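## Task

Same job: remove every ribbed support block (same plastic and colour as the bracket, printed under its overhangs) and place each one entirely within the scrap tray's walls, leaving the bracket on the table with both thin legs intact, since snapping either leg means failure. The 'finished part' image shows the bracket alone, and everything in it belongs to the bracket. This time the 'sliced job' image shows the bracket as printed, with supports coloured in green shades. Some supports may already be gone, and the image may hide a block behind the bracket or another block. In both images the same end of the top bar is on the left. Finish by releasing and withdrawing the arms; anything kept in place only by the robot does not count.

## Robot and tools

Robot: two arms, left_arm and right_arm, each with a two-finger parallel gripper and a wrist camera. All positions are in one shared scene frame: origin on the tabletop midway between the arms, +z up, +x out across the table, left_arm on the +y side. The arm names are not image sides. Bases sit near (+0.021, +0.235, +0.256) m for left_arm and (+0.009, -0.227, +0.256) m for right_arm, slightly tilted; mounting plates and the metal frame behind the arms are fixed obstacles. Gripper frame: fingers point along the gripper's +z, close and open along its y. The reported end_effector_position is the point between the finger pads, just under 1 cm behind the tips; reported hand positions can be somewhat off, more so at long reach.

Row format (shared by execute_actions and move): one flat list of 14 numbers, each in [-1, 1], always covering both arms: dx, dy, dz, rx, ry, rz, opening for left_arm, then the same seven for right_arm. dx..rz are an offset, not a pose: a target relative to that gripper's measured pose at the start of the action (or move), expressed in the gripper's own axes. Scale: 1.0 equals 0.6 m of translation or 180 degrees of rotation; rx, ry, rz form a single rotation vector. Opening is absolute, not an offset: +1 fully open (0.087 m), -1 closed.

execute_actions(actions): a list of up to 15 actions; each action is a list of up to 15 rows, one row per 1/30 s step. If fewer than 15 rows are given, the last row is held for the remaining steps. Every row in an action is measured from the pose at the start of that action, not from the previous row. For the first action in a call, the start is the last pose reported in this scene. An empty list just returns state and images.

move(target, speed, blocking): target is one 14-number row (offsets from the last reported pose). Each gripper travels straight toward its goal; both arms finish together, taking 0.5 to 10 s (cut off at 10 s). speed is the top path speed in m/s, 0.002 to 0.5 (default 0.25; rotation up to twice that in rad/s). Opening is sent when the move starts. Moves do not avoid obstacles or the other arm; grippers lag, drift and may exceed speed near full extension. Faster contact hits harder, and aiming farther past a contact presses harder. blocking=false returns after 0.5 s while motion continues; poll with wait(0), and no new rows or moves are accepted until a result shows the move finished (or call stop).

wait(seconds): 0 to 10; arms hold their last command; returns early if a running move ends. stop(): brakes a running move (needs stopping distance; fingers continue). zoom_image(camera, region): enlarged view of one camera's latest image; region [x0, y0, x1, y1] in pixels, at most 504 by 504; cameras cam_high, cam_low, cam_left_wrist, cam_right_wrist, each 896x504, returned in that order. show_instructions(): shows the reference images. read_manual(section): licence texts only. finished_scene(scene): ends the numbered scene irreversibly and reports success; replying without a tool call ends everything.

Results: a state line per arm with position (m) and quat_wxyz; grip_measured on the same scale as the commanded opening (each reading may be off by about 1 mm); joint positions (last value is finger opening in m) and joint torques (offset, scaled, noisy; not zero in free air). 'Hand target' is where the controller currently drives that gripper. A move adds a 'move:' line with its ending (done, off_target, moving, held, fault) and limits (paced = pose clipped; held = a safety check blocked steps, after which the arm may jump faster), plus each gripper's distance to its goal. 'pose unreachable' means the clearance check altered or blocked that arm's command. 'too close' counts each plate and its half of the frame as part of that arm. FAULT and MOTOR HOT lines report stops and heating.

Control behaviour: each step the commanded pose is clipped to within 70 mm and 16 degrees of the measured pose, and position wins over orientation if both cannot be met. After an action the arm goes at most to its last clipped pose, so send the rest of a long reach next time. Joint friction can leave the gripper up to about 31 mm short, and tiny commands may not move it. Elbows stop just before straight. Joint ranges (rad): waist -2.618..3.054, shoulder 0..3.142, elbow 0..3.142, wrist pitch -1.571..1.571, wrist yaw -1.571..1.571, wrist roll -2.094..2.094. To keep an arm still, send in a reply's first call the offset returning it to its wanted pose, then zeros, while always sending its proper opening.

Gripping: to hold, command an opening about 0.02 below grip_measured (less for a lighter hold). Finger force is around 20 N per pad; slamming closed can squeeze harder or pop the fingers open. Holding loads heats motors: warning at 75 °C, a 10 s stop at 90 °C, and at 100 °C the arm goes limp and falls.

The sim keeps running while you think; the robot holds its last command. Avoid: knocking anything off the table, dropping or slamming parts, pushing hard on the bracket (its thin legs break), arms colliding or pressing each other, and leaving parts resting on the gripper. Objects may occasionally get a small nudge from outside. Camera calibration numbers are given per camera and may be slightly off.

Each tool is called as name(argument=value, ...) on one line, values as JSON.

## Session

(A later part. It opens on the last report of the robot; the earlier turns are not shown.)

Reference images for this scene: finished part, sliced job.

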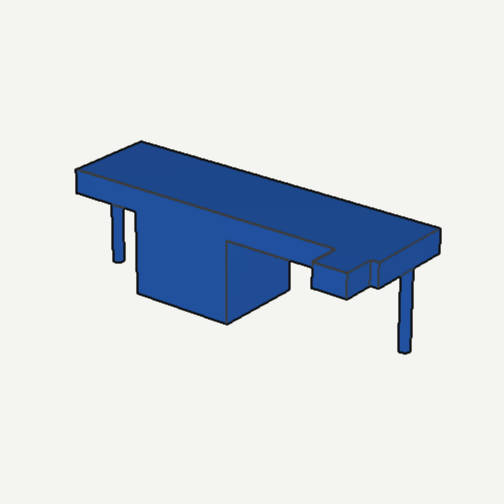

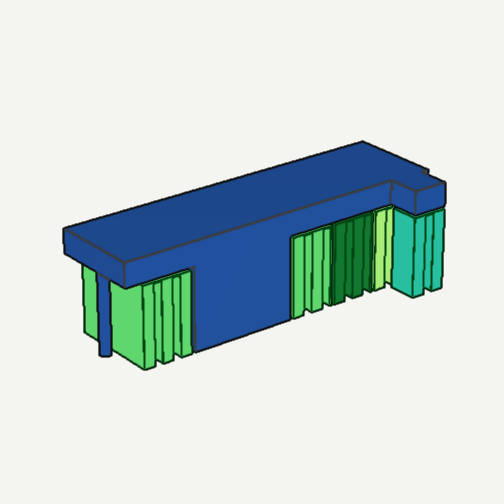

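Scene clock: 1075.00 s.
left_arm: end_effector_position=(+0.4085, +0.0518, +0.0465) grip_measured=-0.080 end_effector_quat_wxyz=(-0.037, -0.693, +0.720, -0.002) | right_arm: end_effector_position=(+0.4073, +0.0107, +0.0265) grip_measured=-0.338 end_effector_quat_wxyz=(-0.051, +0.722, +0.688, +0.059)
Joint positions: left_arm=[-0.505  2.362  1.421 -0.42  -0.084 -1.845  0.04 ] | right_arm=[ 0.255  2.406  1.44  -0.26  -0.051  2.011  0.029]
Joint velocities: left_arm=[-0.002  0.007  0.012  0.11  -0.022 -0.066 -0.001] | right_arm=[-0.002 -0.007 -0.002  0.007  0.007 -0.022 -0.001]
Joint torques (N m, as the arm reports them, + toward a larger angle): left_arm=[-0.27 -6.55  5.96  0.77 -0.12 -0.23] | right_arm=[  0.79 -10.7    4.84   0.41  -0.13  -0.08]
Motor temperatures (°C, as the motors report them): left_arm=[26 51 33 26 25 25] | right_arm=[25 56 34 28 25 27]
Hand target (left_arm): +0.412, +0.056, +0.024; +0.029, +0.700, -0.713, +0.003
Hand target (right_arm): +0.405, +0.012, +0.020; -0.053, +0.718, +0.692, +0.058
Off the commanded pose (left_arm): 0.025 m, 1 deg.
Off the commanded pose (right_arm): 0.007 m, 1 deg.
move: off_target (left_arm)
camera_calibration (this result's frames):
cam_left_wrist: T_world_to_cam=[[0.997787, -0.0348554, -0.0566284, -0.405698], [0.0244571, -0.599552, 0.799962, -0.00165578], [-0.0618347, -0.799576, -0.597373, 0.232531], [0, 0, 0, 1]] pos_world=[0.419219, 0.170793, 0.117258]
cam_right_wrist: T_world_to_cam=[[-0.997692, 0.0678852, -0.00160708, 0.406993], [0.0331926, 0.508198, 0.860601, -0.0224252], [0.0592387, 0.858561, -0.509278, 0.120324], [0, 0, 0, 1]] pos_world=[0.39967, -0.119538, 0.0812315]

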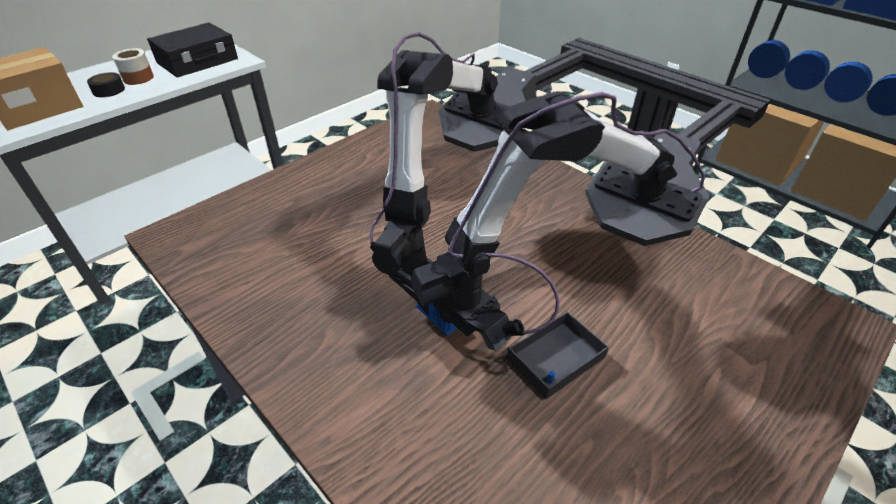

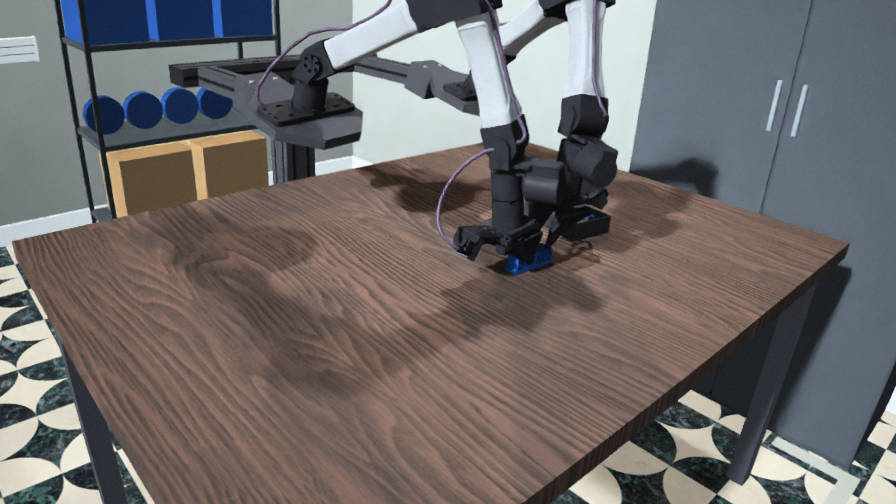

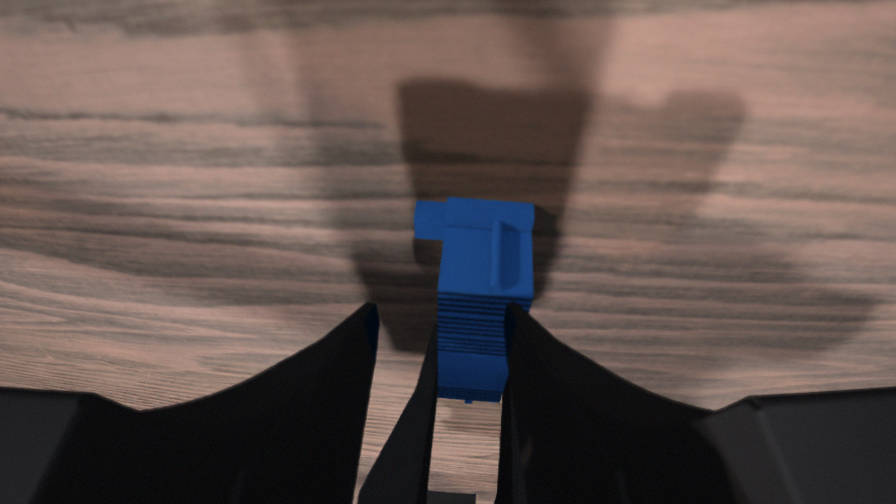

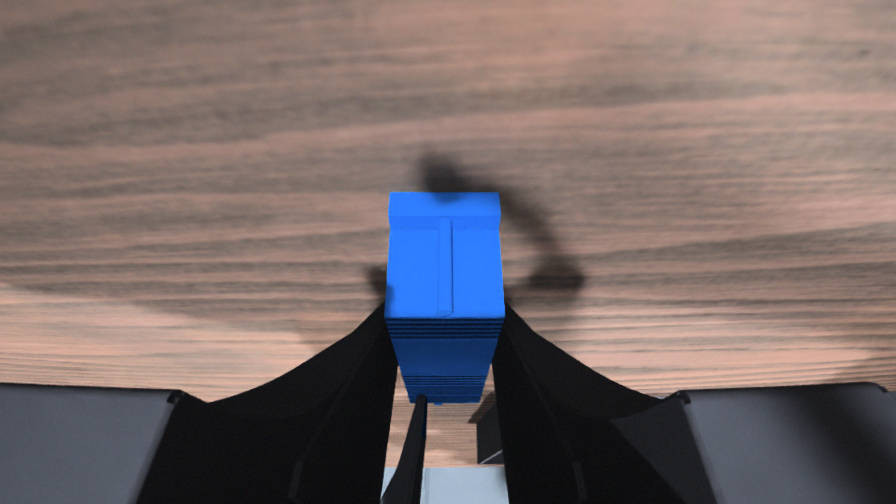

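move(target=[0,-0.012,-0.03,0.02,0,0,-0.08,-0.0002,-0.0035,0.011,0,0,0,-0.385], speed=0.04)

zoom_image(camera="cam_left_wrist", region=[320,160,570,460])

Scene clock: 1083.23 s.
left_arm: end_effector_position=(+0.4204, +0.0530, +0.0634) grip_measured=-0.080 end_effector_quat_wxyz=(-0.019, -0.695, +0.718, -0.023) | right_arm: end_effector_position=(+0.4083, +0.0110, +0.0266) grip_measured=-0.338 end_effector_quat_wxyz=(-0.050, +0.722, +0.687, +0.061)
Joint positions: left_arm=[-0.505  2.304  1.39  -0.393 -0.095 -1.843  0.04 ] | right_arm=[ 0.255  2.406  1.44  -0.257 -0.051  2.013  0.029]
Joint velocities: left_arm=[ 0.007 -0.002  0.002  0.051 -0.022 -0.037 -0.   ] | right_arm=[ 0.002 -0.007 -0.012 -0.037 -0.095  0.007  0.   ]
Joint torques (N m, as the arm reports them, + toward a larger angle): left_arm=[ -2.11 -12.04   2.1    0.5   -0.1   -0.19] | right_arm=[  0.8  -10.93   4.06   0.5   -0.09   0.05]
Motor temperatures (°C, as the motors report them): left_arm=[26 50 33 26 25 25] | right_arm=[25 56 34 28 25 27]
Hand target (left_arm): +0.417, +0.053, +0.064; +0.016, +0.694, -0.719, +0.024
Hand target (right_arm): +0.405, +0.012, +0.020; -0.051, +0.722, +0.688, +0.059
Off the commanded pose (left_arm): 0.004 m, 1 deg.
Off the commanded pose (right_arm): 0.007 m, 0 deg.
move: done
camera_calibration (this result's frames):
cam_left_wrist: T_world_to_cam=[[0.999605, -0.0280506, -0.00158233, -0.421213], [-0.0154308, -0.59521, 0.803422, 0.00160613], [-0.0234783, -0.80308, -0.595408, 0.228273], [0, 0, 0, 1]] pos_world=[0.426431, 0.172463, 0.133959]
cam_right_wrist: T_world_to_cam=[[-0.997555, 0.0697234, -0.00477008, 0.407908], [0.0313074, 0.506861, 0.861459, -0.0219895], [0.0624816, 0.859203, -0.507805, 0.118674], [0, 0, 0, 1]] pos_world=[0.400184, -0.11926, 0.0811519]

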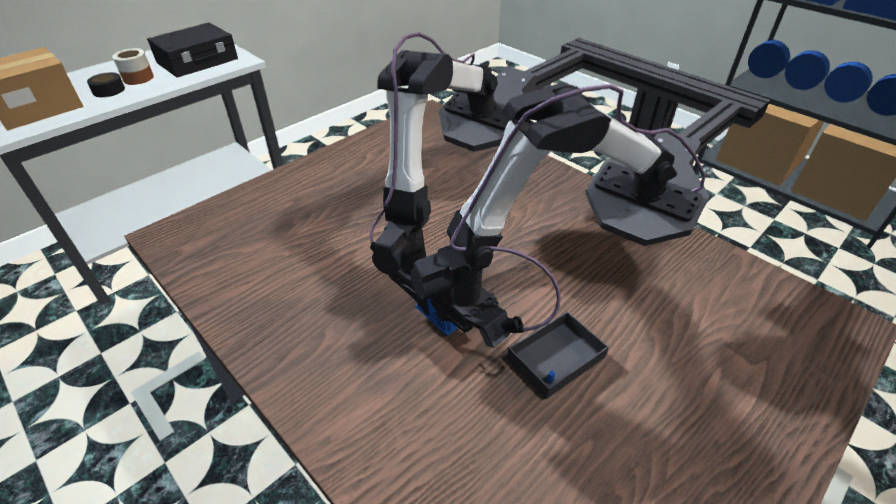

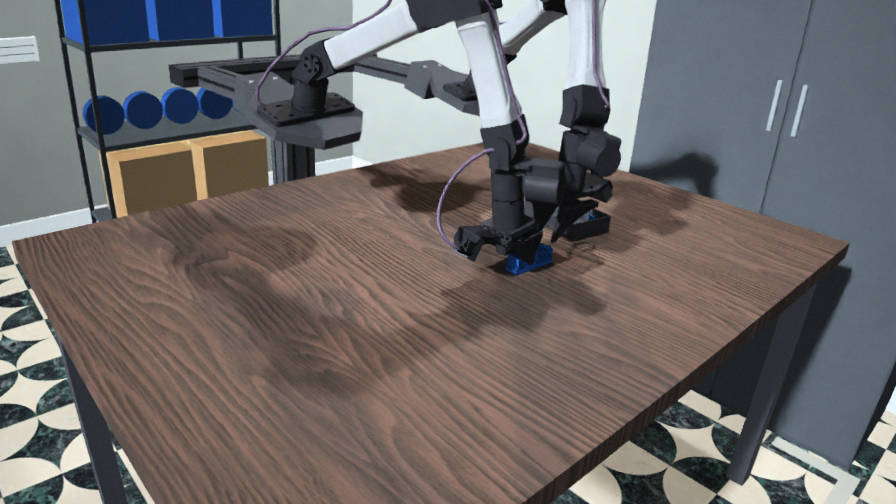

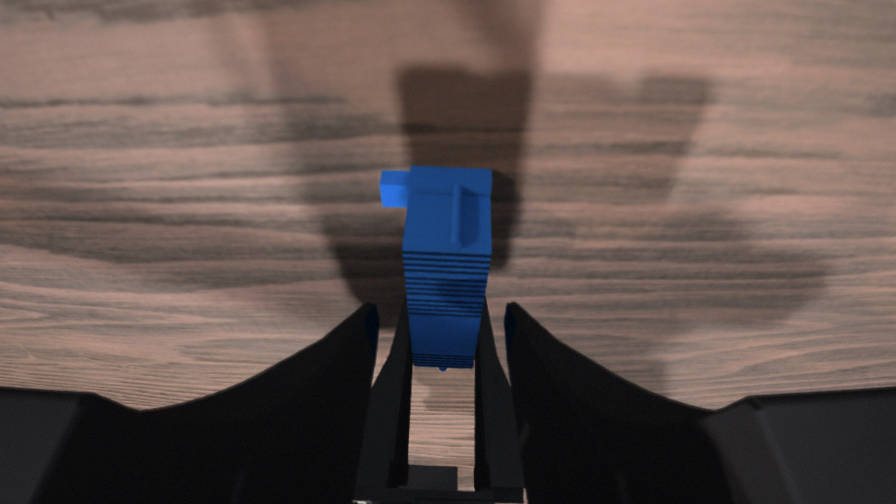

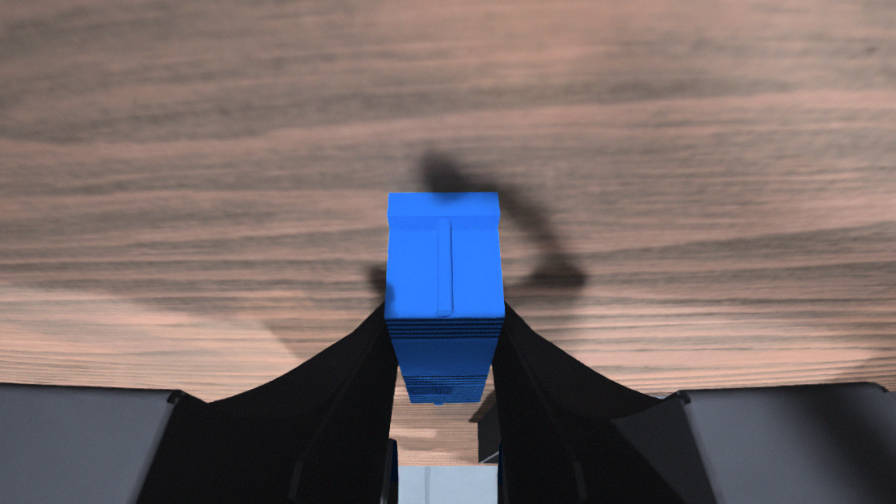

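Region (320, 160, 570, 460) of cam_left_wrist's 896x504 image, scaled by 1.680, with more detail than that image has.

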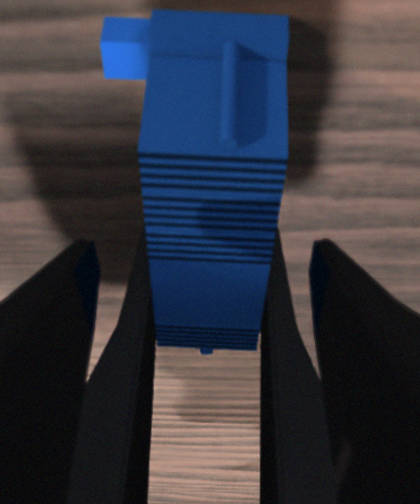

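move(target=[-0.001,-0.0135,0.0677,0.0076,0.0021,-0.0008,0.1,0,0,0.011,0,0,0,-0.385], speed=0.04)

zoom_image(camera="cam_left_wrist", region=[320,200,570,500])

Scene clock: 1100.83 s.
left_arm: end_effector_position=(+0.4225, +0.0472, +0.0320) grip_measured=+0.100 end_effector_quat_wxyz=(-0.015, -0.693, +0.720, -0.031) | right_arm: end_effector_position=(+0.4084, +0.0111, +0.0266) grip_measured=-0.338 end_effector_quat_wxyz=(-0.050, +0.722, +0.687, +0.061)
Joint positions: left_arm=[-0.505  2.402  1.421 -0.308 -0.095 -1.835  0.048] | right_arm=[ 0.255  2.406  1.44  -0.256 -0.051  2.013  0.029]
Joint velocities: left_arm=[ 0.002  0.007 -0.022  0.037  0.007 -0.066 -0.001] | right_arm=[-0.002  0.017 -0.012 -0.022 -0.051 -0.081 -0.   ]
Joint torques (N m, as the arm reports them, + toward a larger angle): left_arm=[-0.01 -9.27  5.8   0.52  0.04 -0.1 ] | right_arm=[  0.77 -10.67   4.99   0.5   -0.07   0.03]
Motor temperatures (°C, as the motors report them): left_arm=[26 54 32 26 25 25] | right_arm=[25 56 33 28 25 27]
Hand target (left_arm): +0.428, +0.051, +0.023; +0.013, +0.696, -0.717, +0.034
Hand target (right_arm): +0.408, +0.012, +0.020; -0.050, +0.722, +0.687, +0.061
Off the commanded pose (left_arm): 0.012 m, 1 deg.
Off the commanded pose (right_arm): 0.007 m, 0 deg.
move: off_target (left_arm)
camera_calibration (this result's frames):
cam_left_wrist: T_world_to_cam=[[0.999321, -0.0333758, 0.0155974, -0.423676], [-0.0323175, -0.590935, 0.806072, 0.0302414], [-0.0176863, -0.806028, -0.591612, 0.20263], [0, 0, 0, 1]] pos_world=[0.427949, 0.167056, 0.10211]
cam_right_wrist: T_world_to_cam=[[-0.997551, 0.0697571, -0.00511009, 0.407999], [0.0310218, 0.506735, 0.861544, -0.0219062], [0.0626882, 0.859275, -0.507658, 0.118557], [0, 0, 0, 1]] pos_world=[0.400248, -0.119233, 0.0811442]

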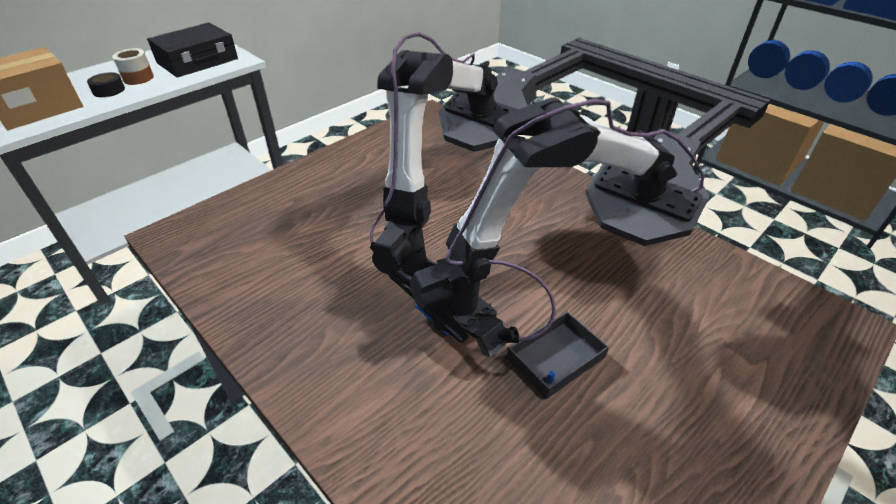

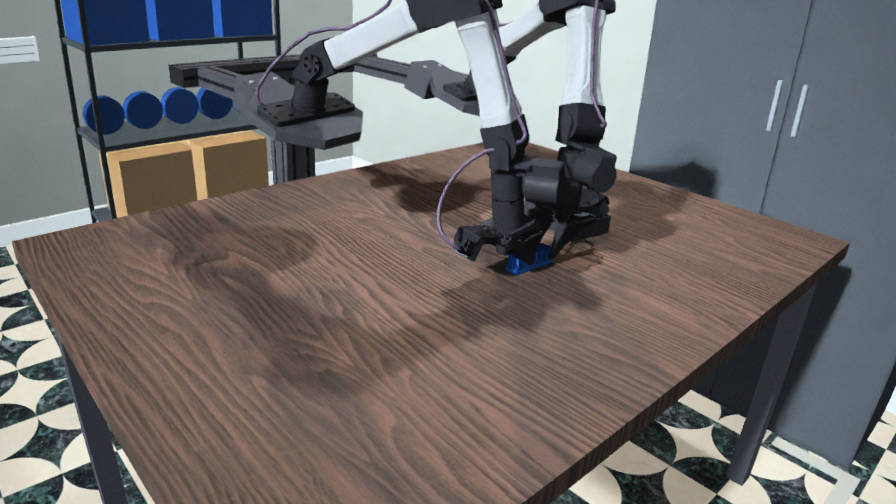

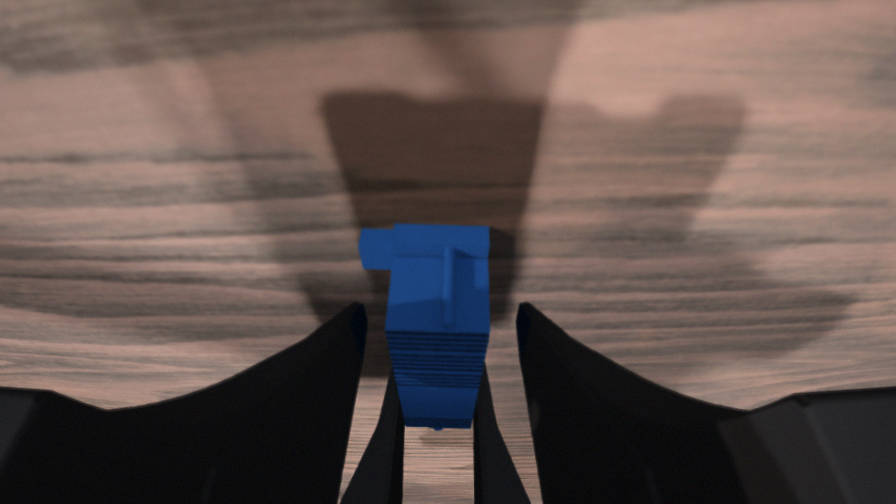

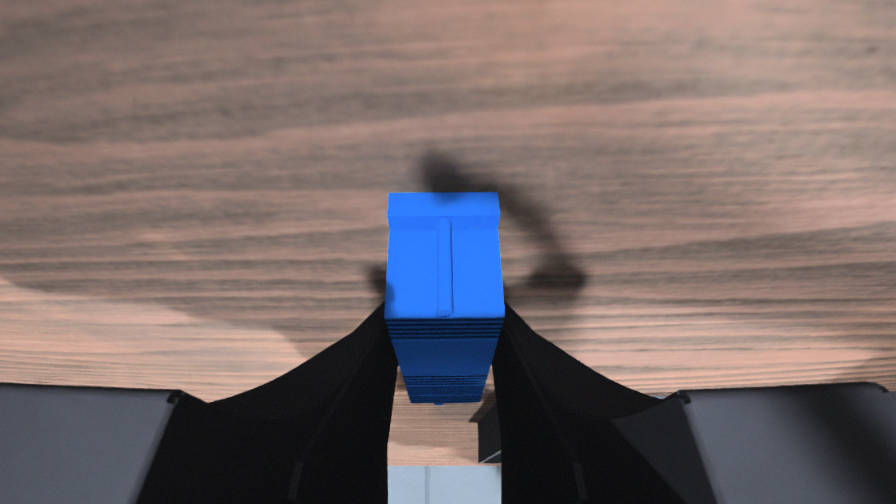

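Region (320, 200, 570, 500) of cam_left_wrist's 896x504 image, scaled by 1.680, with more detail than that image has.

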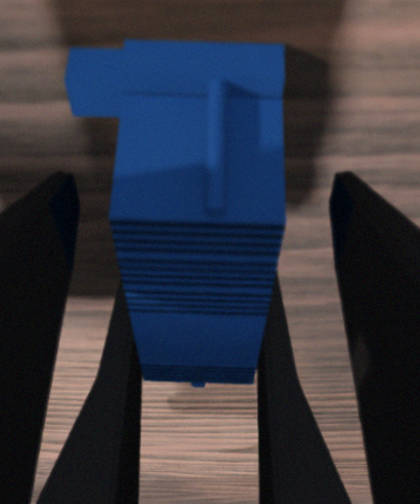

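move(target=[-0.013,-0.0068,0.0083,0.003,-0.002,-0.0064,-0.2,0,0,0.011,0,0,0,-0.385], speed=0.02)

zoom_image(camera="cam_left_wrist", region=[320,200,570,500])

Scene clock: 1115.90 s.
left_arm: end_effector_position=(+0.4239, +0.0498, +0.0316) grip_measured=-0.200 end_effector_quat_wxyz=(-0.014, -0.695, +0.718, -0.031) | right_arm: end_effector_position=(+0.4084, +0.0111, +0.0266) grip_measured=-0.338 end_effector_quat_wxyz=(-0.050, +0.722, +0.687, +0.061)
Joint positions: left_arm=[-0.499  2.402  1.421 -0.306 -0.095 -1.835  0.035] | right_arm=[ 0.255  2.406  1.44  -0.256 -0.051  2.013  0.029]
Joint velocities: left_arm=[ 0.002  0.012 -0.007 -0.081 -0.007 -0.007  0.   ] | right_arm=[-0.002 -0.007  0.007 -0.022 -0.007 -0.007 -0.   ]
Joint torques (N m, as the arm reports them, + toward a larger angle): left_arm=[ -0.39 -10.49   4.06   0.53  -0.06  -0.2 ] | right_arm=[  0.76 -10.65   5.06   0.48  -0.1    0.05]
Motor temperatures (°C, as the motors report them): left_arm=[26 54 33 26 25 25] | right_arm=[25 56 33 28 25 27]
Hand target (left_arm): +0.427, +0.055, +0.027; +0.009, +0.700, -0.713, +0.031
Hand target (right_arm): +0.408, +0.012, +0.020; -0.050, +0.722, +0.687, +0.061
Off the commanded pose (left_arm): 0.007 m, 1 deg.
Off the commanded pose (right_arm): 0.007 m, 0 deg.
move: done
camera_calibration (this result's frames):
cam_left_wrist: T_world_to_cam=[[0.999474, -0.0276338, 0.0169818, -0.425424], [-0.0300519, -0.592003, 0.805375, 0.0312829], [-0.0122023, -0.805462, -0.592522, 0.202163], [0, 0, 0, 1]] pos_world=[0.428607, 0.169598, 0.101816]
cam_right_wrist: T_world_to_cam=[[-0.997551, 0.0697571, -0.00511009, 0.407999], [0.0310218, 0.506735, 0.861544, -0.0219062], [0.0626882, 0.859275, -0.507658, 0.118557], [0, 0, 0, 1]] pos_world=[0.400248, -0.119233, 0.0811442]

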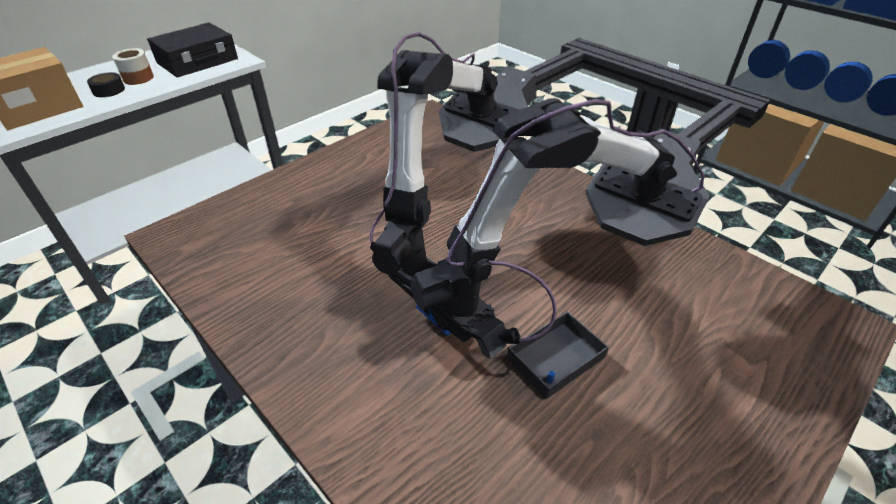

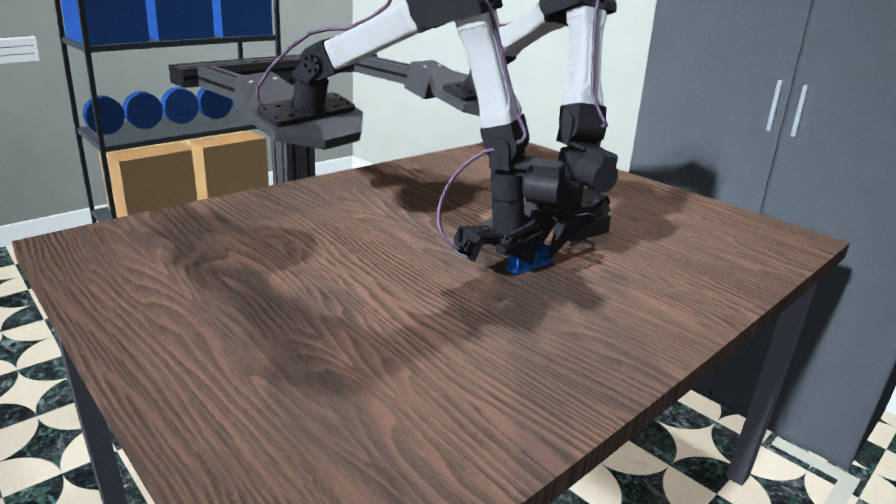

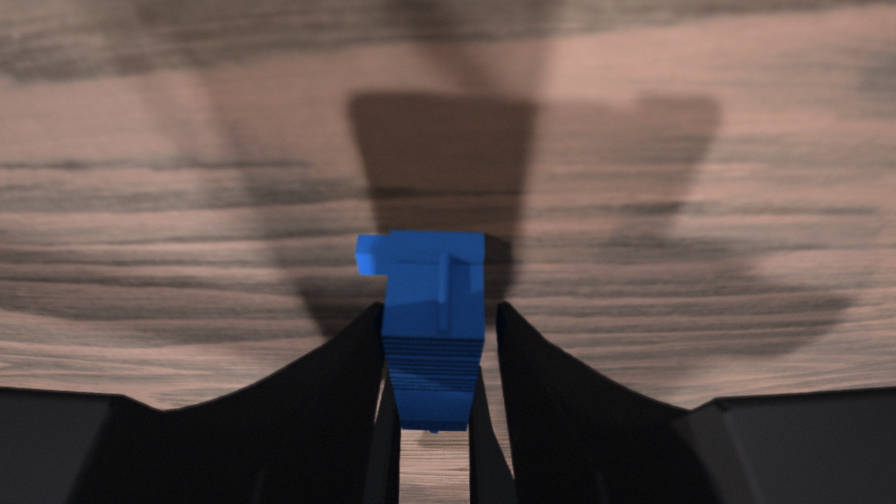

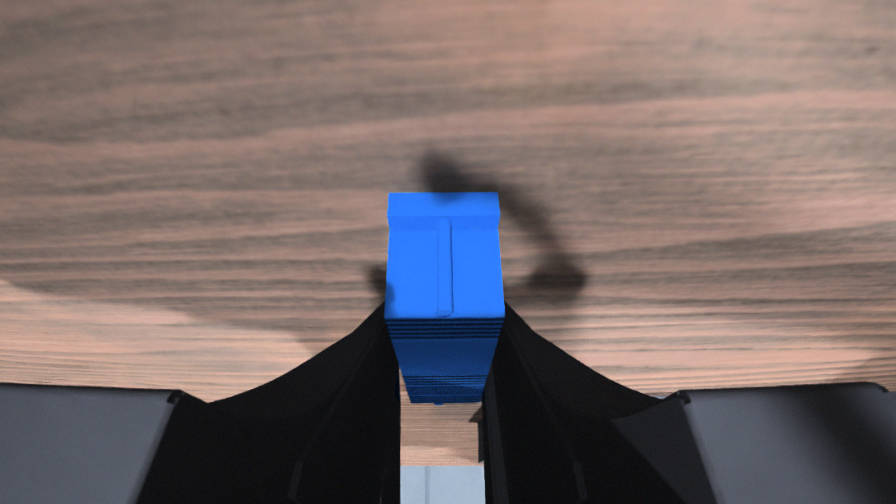

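Region (320, 200, 570, 500) of cam_left_wrist's 896x504 image, scaled by 1.680, with more detail than that image has.

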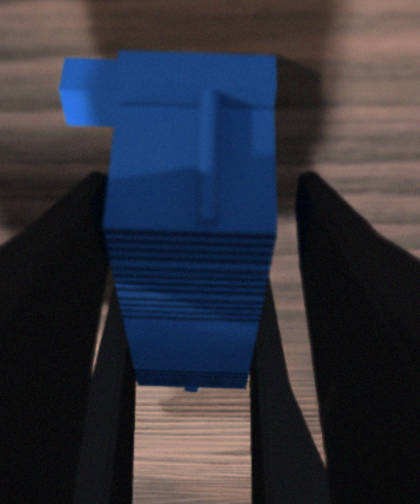

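move(target=[-0.0124,0.0104,0.0058,-0.0137,-0.005,-0.0023,-0.2,0,0,0.011,0,0,0,-0.385], speed=0.02)

Scene clock: 1129.83 s.
left_arm: end_effector_position=(+0.4188, +0.0514, +0.0312) grip_measured=-0.200 end_effector_quat_wxyz=(-0.019, -0.694, +0.719, -0.021) | right_arm: end_effector_position=(+0.4084, +0.0111, +0.0266) grip_measured=-0.338 end_effector_quat_wxyz=(-0.050, +0.722, +0.687, +0.061)
Joint positions: left_arm=[-0.499  2.402  1.421 -0.327 -0.095 -1.835  0.035] | right_arm=[ 0.255  2.406  1.44  -0.256 -0.051  2.013  0.029]
Joint velocities: left_arm=[-0.012 -0.007 -0.017 -0.051 -0.051 -0.066 -0.   ] | right_arm=[-0.012  0.002 -0.002 -0.037  0.051 -0.066 -0.001]
Joint torques (N m, as the arm reports them, + toward a larger angle): left_arm=[ -0.34 -10.34   5.67   0.07  -0.03  -0.17] | right_arm=[  0.77 -10.66   5.01   0.49  -0.08   0.01]
Motor temperatures (°C, as the motors report them): left_arm=[25 55 33 26 25 25] | right_arm=[25 56 33 28 25 27]
Hand target (left_arm): +0.418, +0.057, +0.028; +0.023, +0.697, -0.716, +0.010
Hand target (right_arm): +0.408, +0.012, +0.020; -0.050, +0.722, +0.687, +0.061
Off the commanded pose (left_arm): 0.007 m, 2 deg.
Off the commanded pose (right_arm): 0.007 m, 0 deg.
move: done
camera_calibration (this result's frames):
cam_left_wrist: T_world_to_cam=[[0.999518, -0.0308472, -0.00336348, -0.419436], [-0.0157248, -0.596978, 0.802104, 0.0267149], [-0.0267505, -0.801664, -0.597175, 0.209155], [0, 0, 0, 1]] pos_world=[0.425249, 0.170682, 0.102063]
cam_right_wrist: T_world_to_cam=[[-0.997551, 0.0697571, -0.00511009, 0.407999], [0.0310218, 0.506735, 0.861544, -0.0219062], [0.0626882, 0.859275, -0.507658, 0.118557], [0, 0, 0, 1]] pos_world=[0.400248, -0.119233, 0.0811442]

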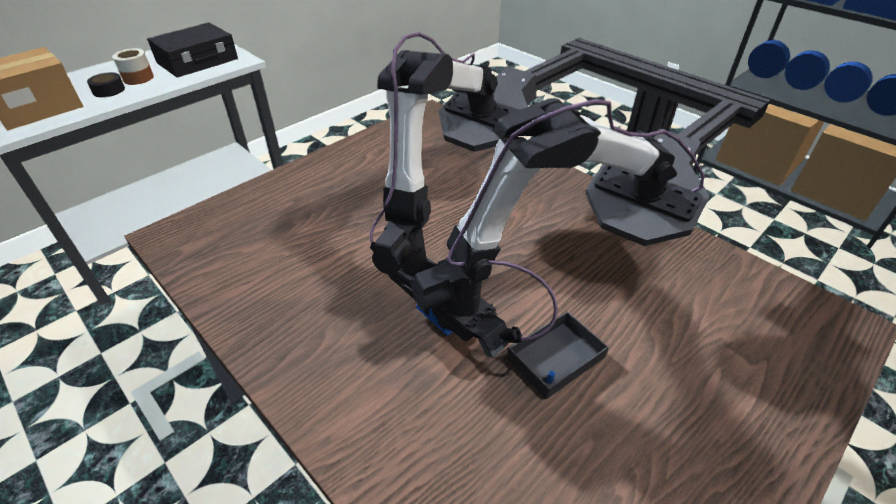

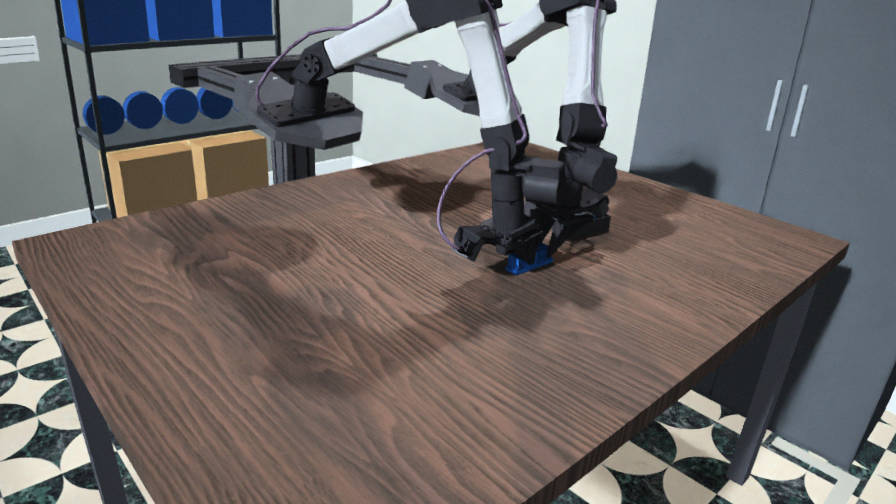

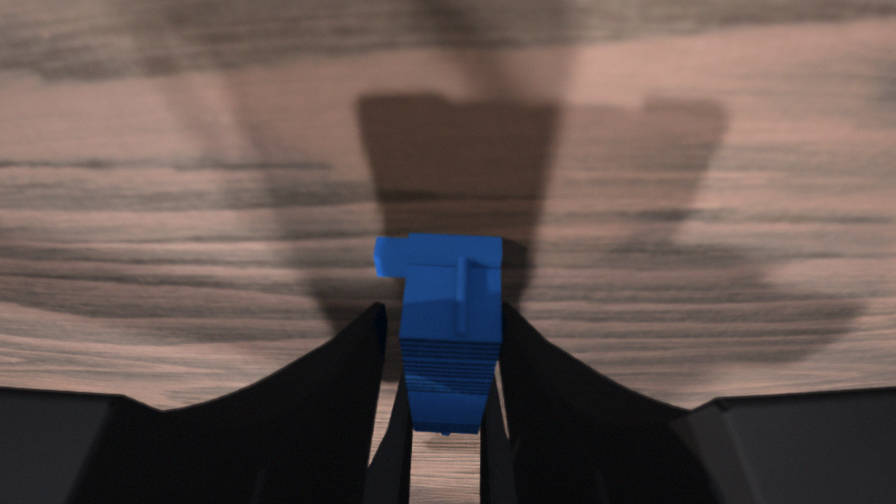

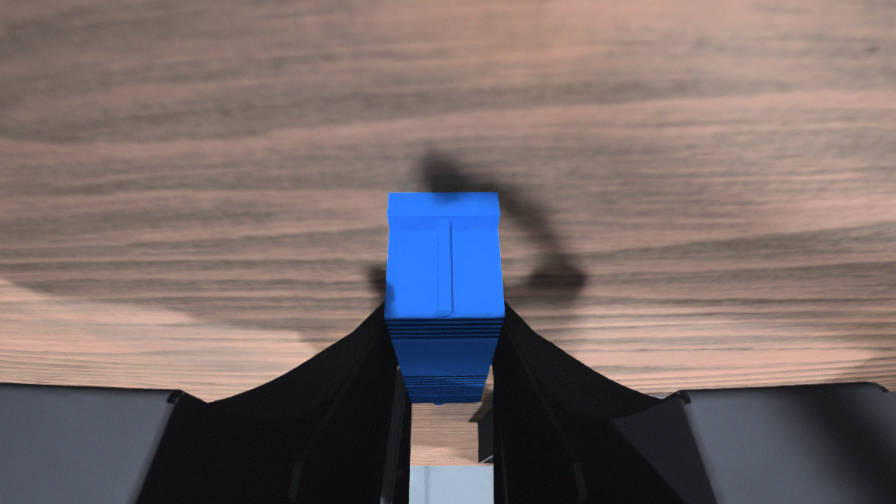

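execute_actions(actions=[[[-0.0005,-0.005,0,0.003,0.001,-0.001,-0.21,0,0,0.011,0,0,0,-0.385],[-0.001,-0.009,0,0.006,0.0015,-0.002,-0.22,0,0,0.011,0,0,0,-0.385],[-0.0013,-0.0135,0,0.0091,0.0019,-0.0031,-0.23,0,0,0.011,0,0,0,-0.385],[-0.0013,-0.0135,0,0.0091,0.0019,-0.0031,-0.24,0,0,0.011,0,0,0,-0.385],[-0.0013,-0.0135,0,0.0091,0.0019,-0.0031,-0.25,0,0,0.011,0,0,0,-0.385],[-0.0013,-0.0135,0,0.0091,0.0019,-0.0031,-0.26,0,0,0.011,0,0,0,-0.385],[-0.0013,-0.0135,0,0.0091,0.0019,-0.0031,-0.27,0,0,0.011,0,0,0,-0.385],[-0.0013,-0.0135,0,0.0091,0.0019,-0.0031,-0.28,0,0,0.011,0,0,0,-0.385],[-0.0013,-0.0135,0,0.0091,0.0019,-0.0031,-0.29,0,0,0.011,0,0,0,-0.385],[-0.0013,-0.0135,0,0.0091,0.0019,-0.0031,-0.30,0,0,0.011,0,0,0,-0.385],[-0.0013,-0.0135,0,0.0091,0.0019,-0.0031,-0.31,0,0,0.011,0,0,0,-0.385],[-0.0013,-0.0135,0,0.0091,0.0019,-0.0031,-0.32,0,0,0.011,0,0,0,-0.385],[-0.0013,-0.0135,0,0.0091,0.0019,-0.0031,-0.33,0,0,0.011,0,0,0,-0.385],[-0.0013,-0.0135,0,0.0091,0.0019,-0.0031,-0.34,0,0,0.011,0,0,0,-0.385],[-0.0013,-0.0135,0,0.0091,0.0019,-0.0031,-0.35,0,0,0.011,0,0,0,-0.385]],[[0,-0.004,0,0.003,0,0,-0.356,0,0,0.011,0,0,0,-0.385],[0,-0.004,0,0.003,0,0,-0.362,0,0,0.011,0,0,0,-0.385],[0,-0.004,0,0.003,0,0,-0.368,0,0,0.011,0,0,0,-0.385],[0,-0.004,0,0.003,0,0,-0.374,0,0,0.011,0,0,0,-0.385],[0,-0.004,0,0.003,0,0,-0.38,0,0,0.011,0,0,0,-0.385],[0,-0.004,0,0.003,0,0,-0.386,0,0,0.011,0,0,0,-0.385],[0,-0.004,0,0.003,0,0,-0.392,0,0,0.011,0,0,0,-0.385],[0,-0.004,0,0.003,0,0,-0.398,0,0,0.011,0,0,0,-0.385],[0,-0.004,0,0.003,0,0,-0.404,0,0,0.011,0,0,0,-0.385],[0,-0.004,0,0.003,0,0,-0.41,0,0,0.011,0,0,0,-0.385]]])

Scene clock: 1142.87 s.
left_arm: end_effector_position=(+0.4219, +0.0504, +0.0314) grip_measured=-0.362 end_effector_quat_wxyz=(-0.016, -0.695, +0.719, -0.027) | right_arm: end_effector_position=(+0.4084, +0.0111, +0.0266) grip_measured=-0.338 end_effector_quat_wxyz=(-0.050, +0.722, +0.687, +0.061)
Joint positions: left_arm=[-0.499  2.402  1.421 -0.314 -0.095 -1.835  0.028] | right_arm=[ 0.255  2.406  1.44  -0.256 -0.051  2.013  0.029]
Joint velocities: left_arm=[-0.007 -0.012 -0.017  0.037  0.037 -0.022 -0.001] | right_arm=[ 0.012 -0.032 -0.002 -0.037 -0.051  0.007  0.   ]
Joint torques (N m, as the arm reports them, + toward a larger angle): left_arm=[ -1.57 -11.34   3.95   0.45  -0.04  -0.16] | right_arm=[  0.69 -10.62   5.02   0.46  -0.08   0.04]
Motor temperatures (°C, as the motors report them): left_arm=[25 56 33 26 25 25] | right_arm=[25 56 33 28 25 27]
Hand target (left_arm): +0.424, +0.050, +0.031; +0.013, +0.695, -0.718, +0.030
Hand target (right_arm): +0.408, +0.012, +0.020; -0.050, +0.722, +0.687, +0.061
Off the commanded pose (left_arm): 0.002 m, 1 deg.
Off the commanded pose (right_arm): 0.007 m, 0 deg.
camera_calibration (this result's frames):
cam_left_wrist: T_world_to_cam=[[0.999542, -0.0289114, 0.00899158, -0.423092], [-0.0244136, -0.593955, 0.804128, 0.0294733], [-0.0179079, -0.803979, -0.594388, 0.204917], [0, 0, 0, 1]] pos_world=[0.427287, 0.170023, 0.101904]
cam_right_wrist: T_world_to_cam=[[-0.997551, 0.0697571, -0.00511009, 0.407999], [0.0310218, 0.506735, 0.861544, -0.0219062], [0.0626882, 0.859275, -0.507658, 0.118557], [0, 0, 0, 1]] pos_world=[0.400248, -0.119233, 0.0811442]

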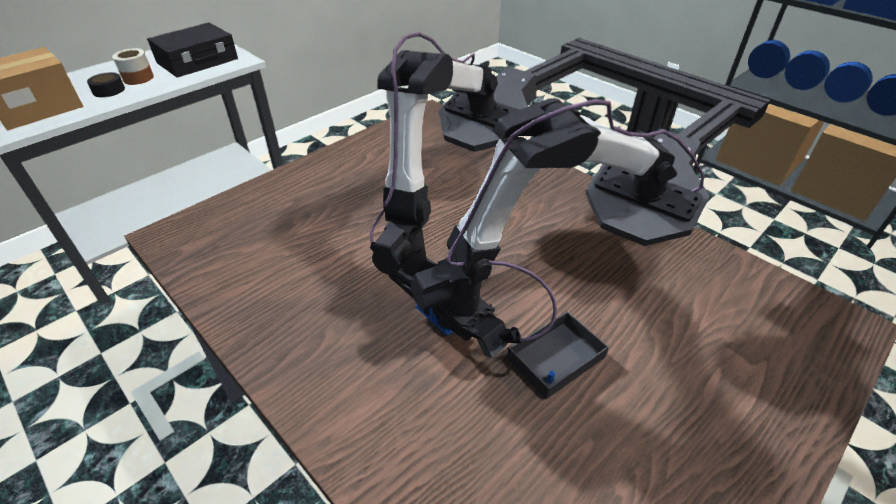

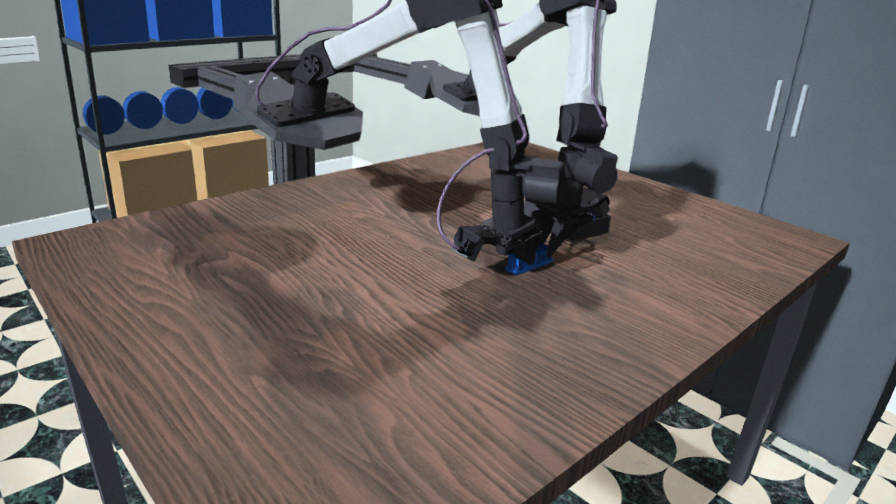

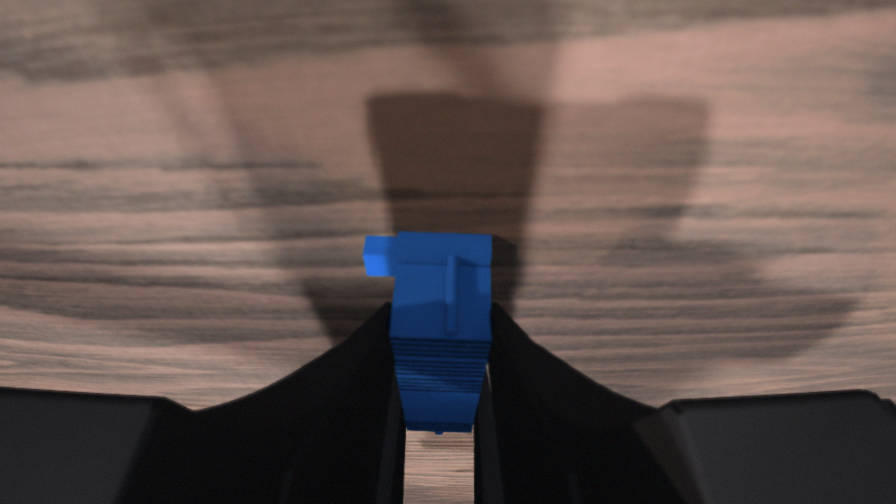

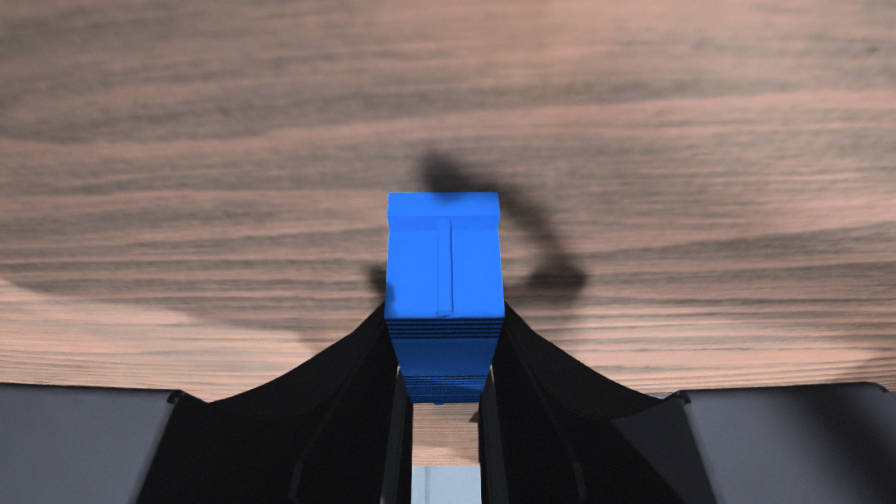

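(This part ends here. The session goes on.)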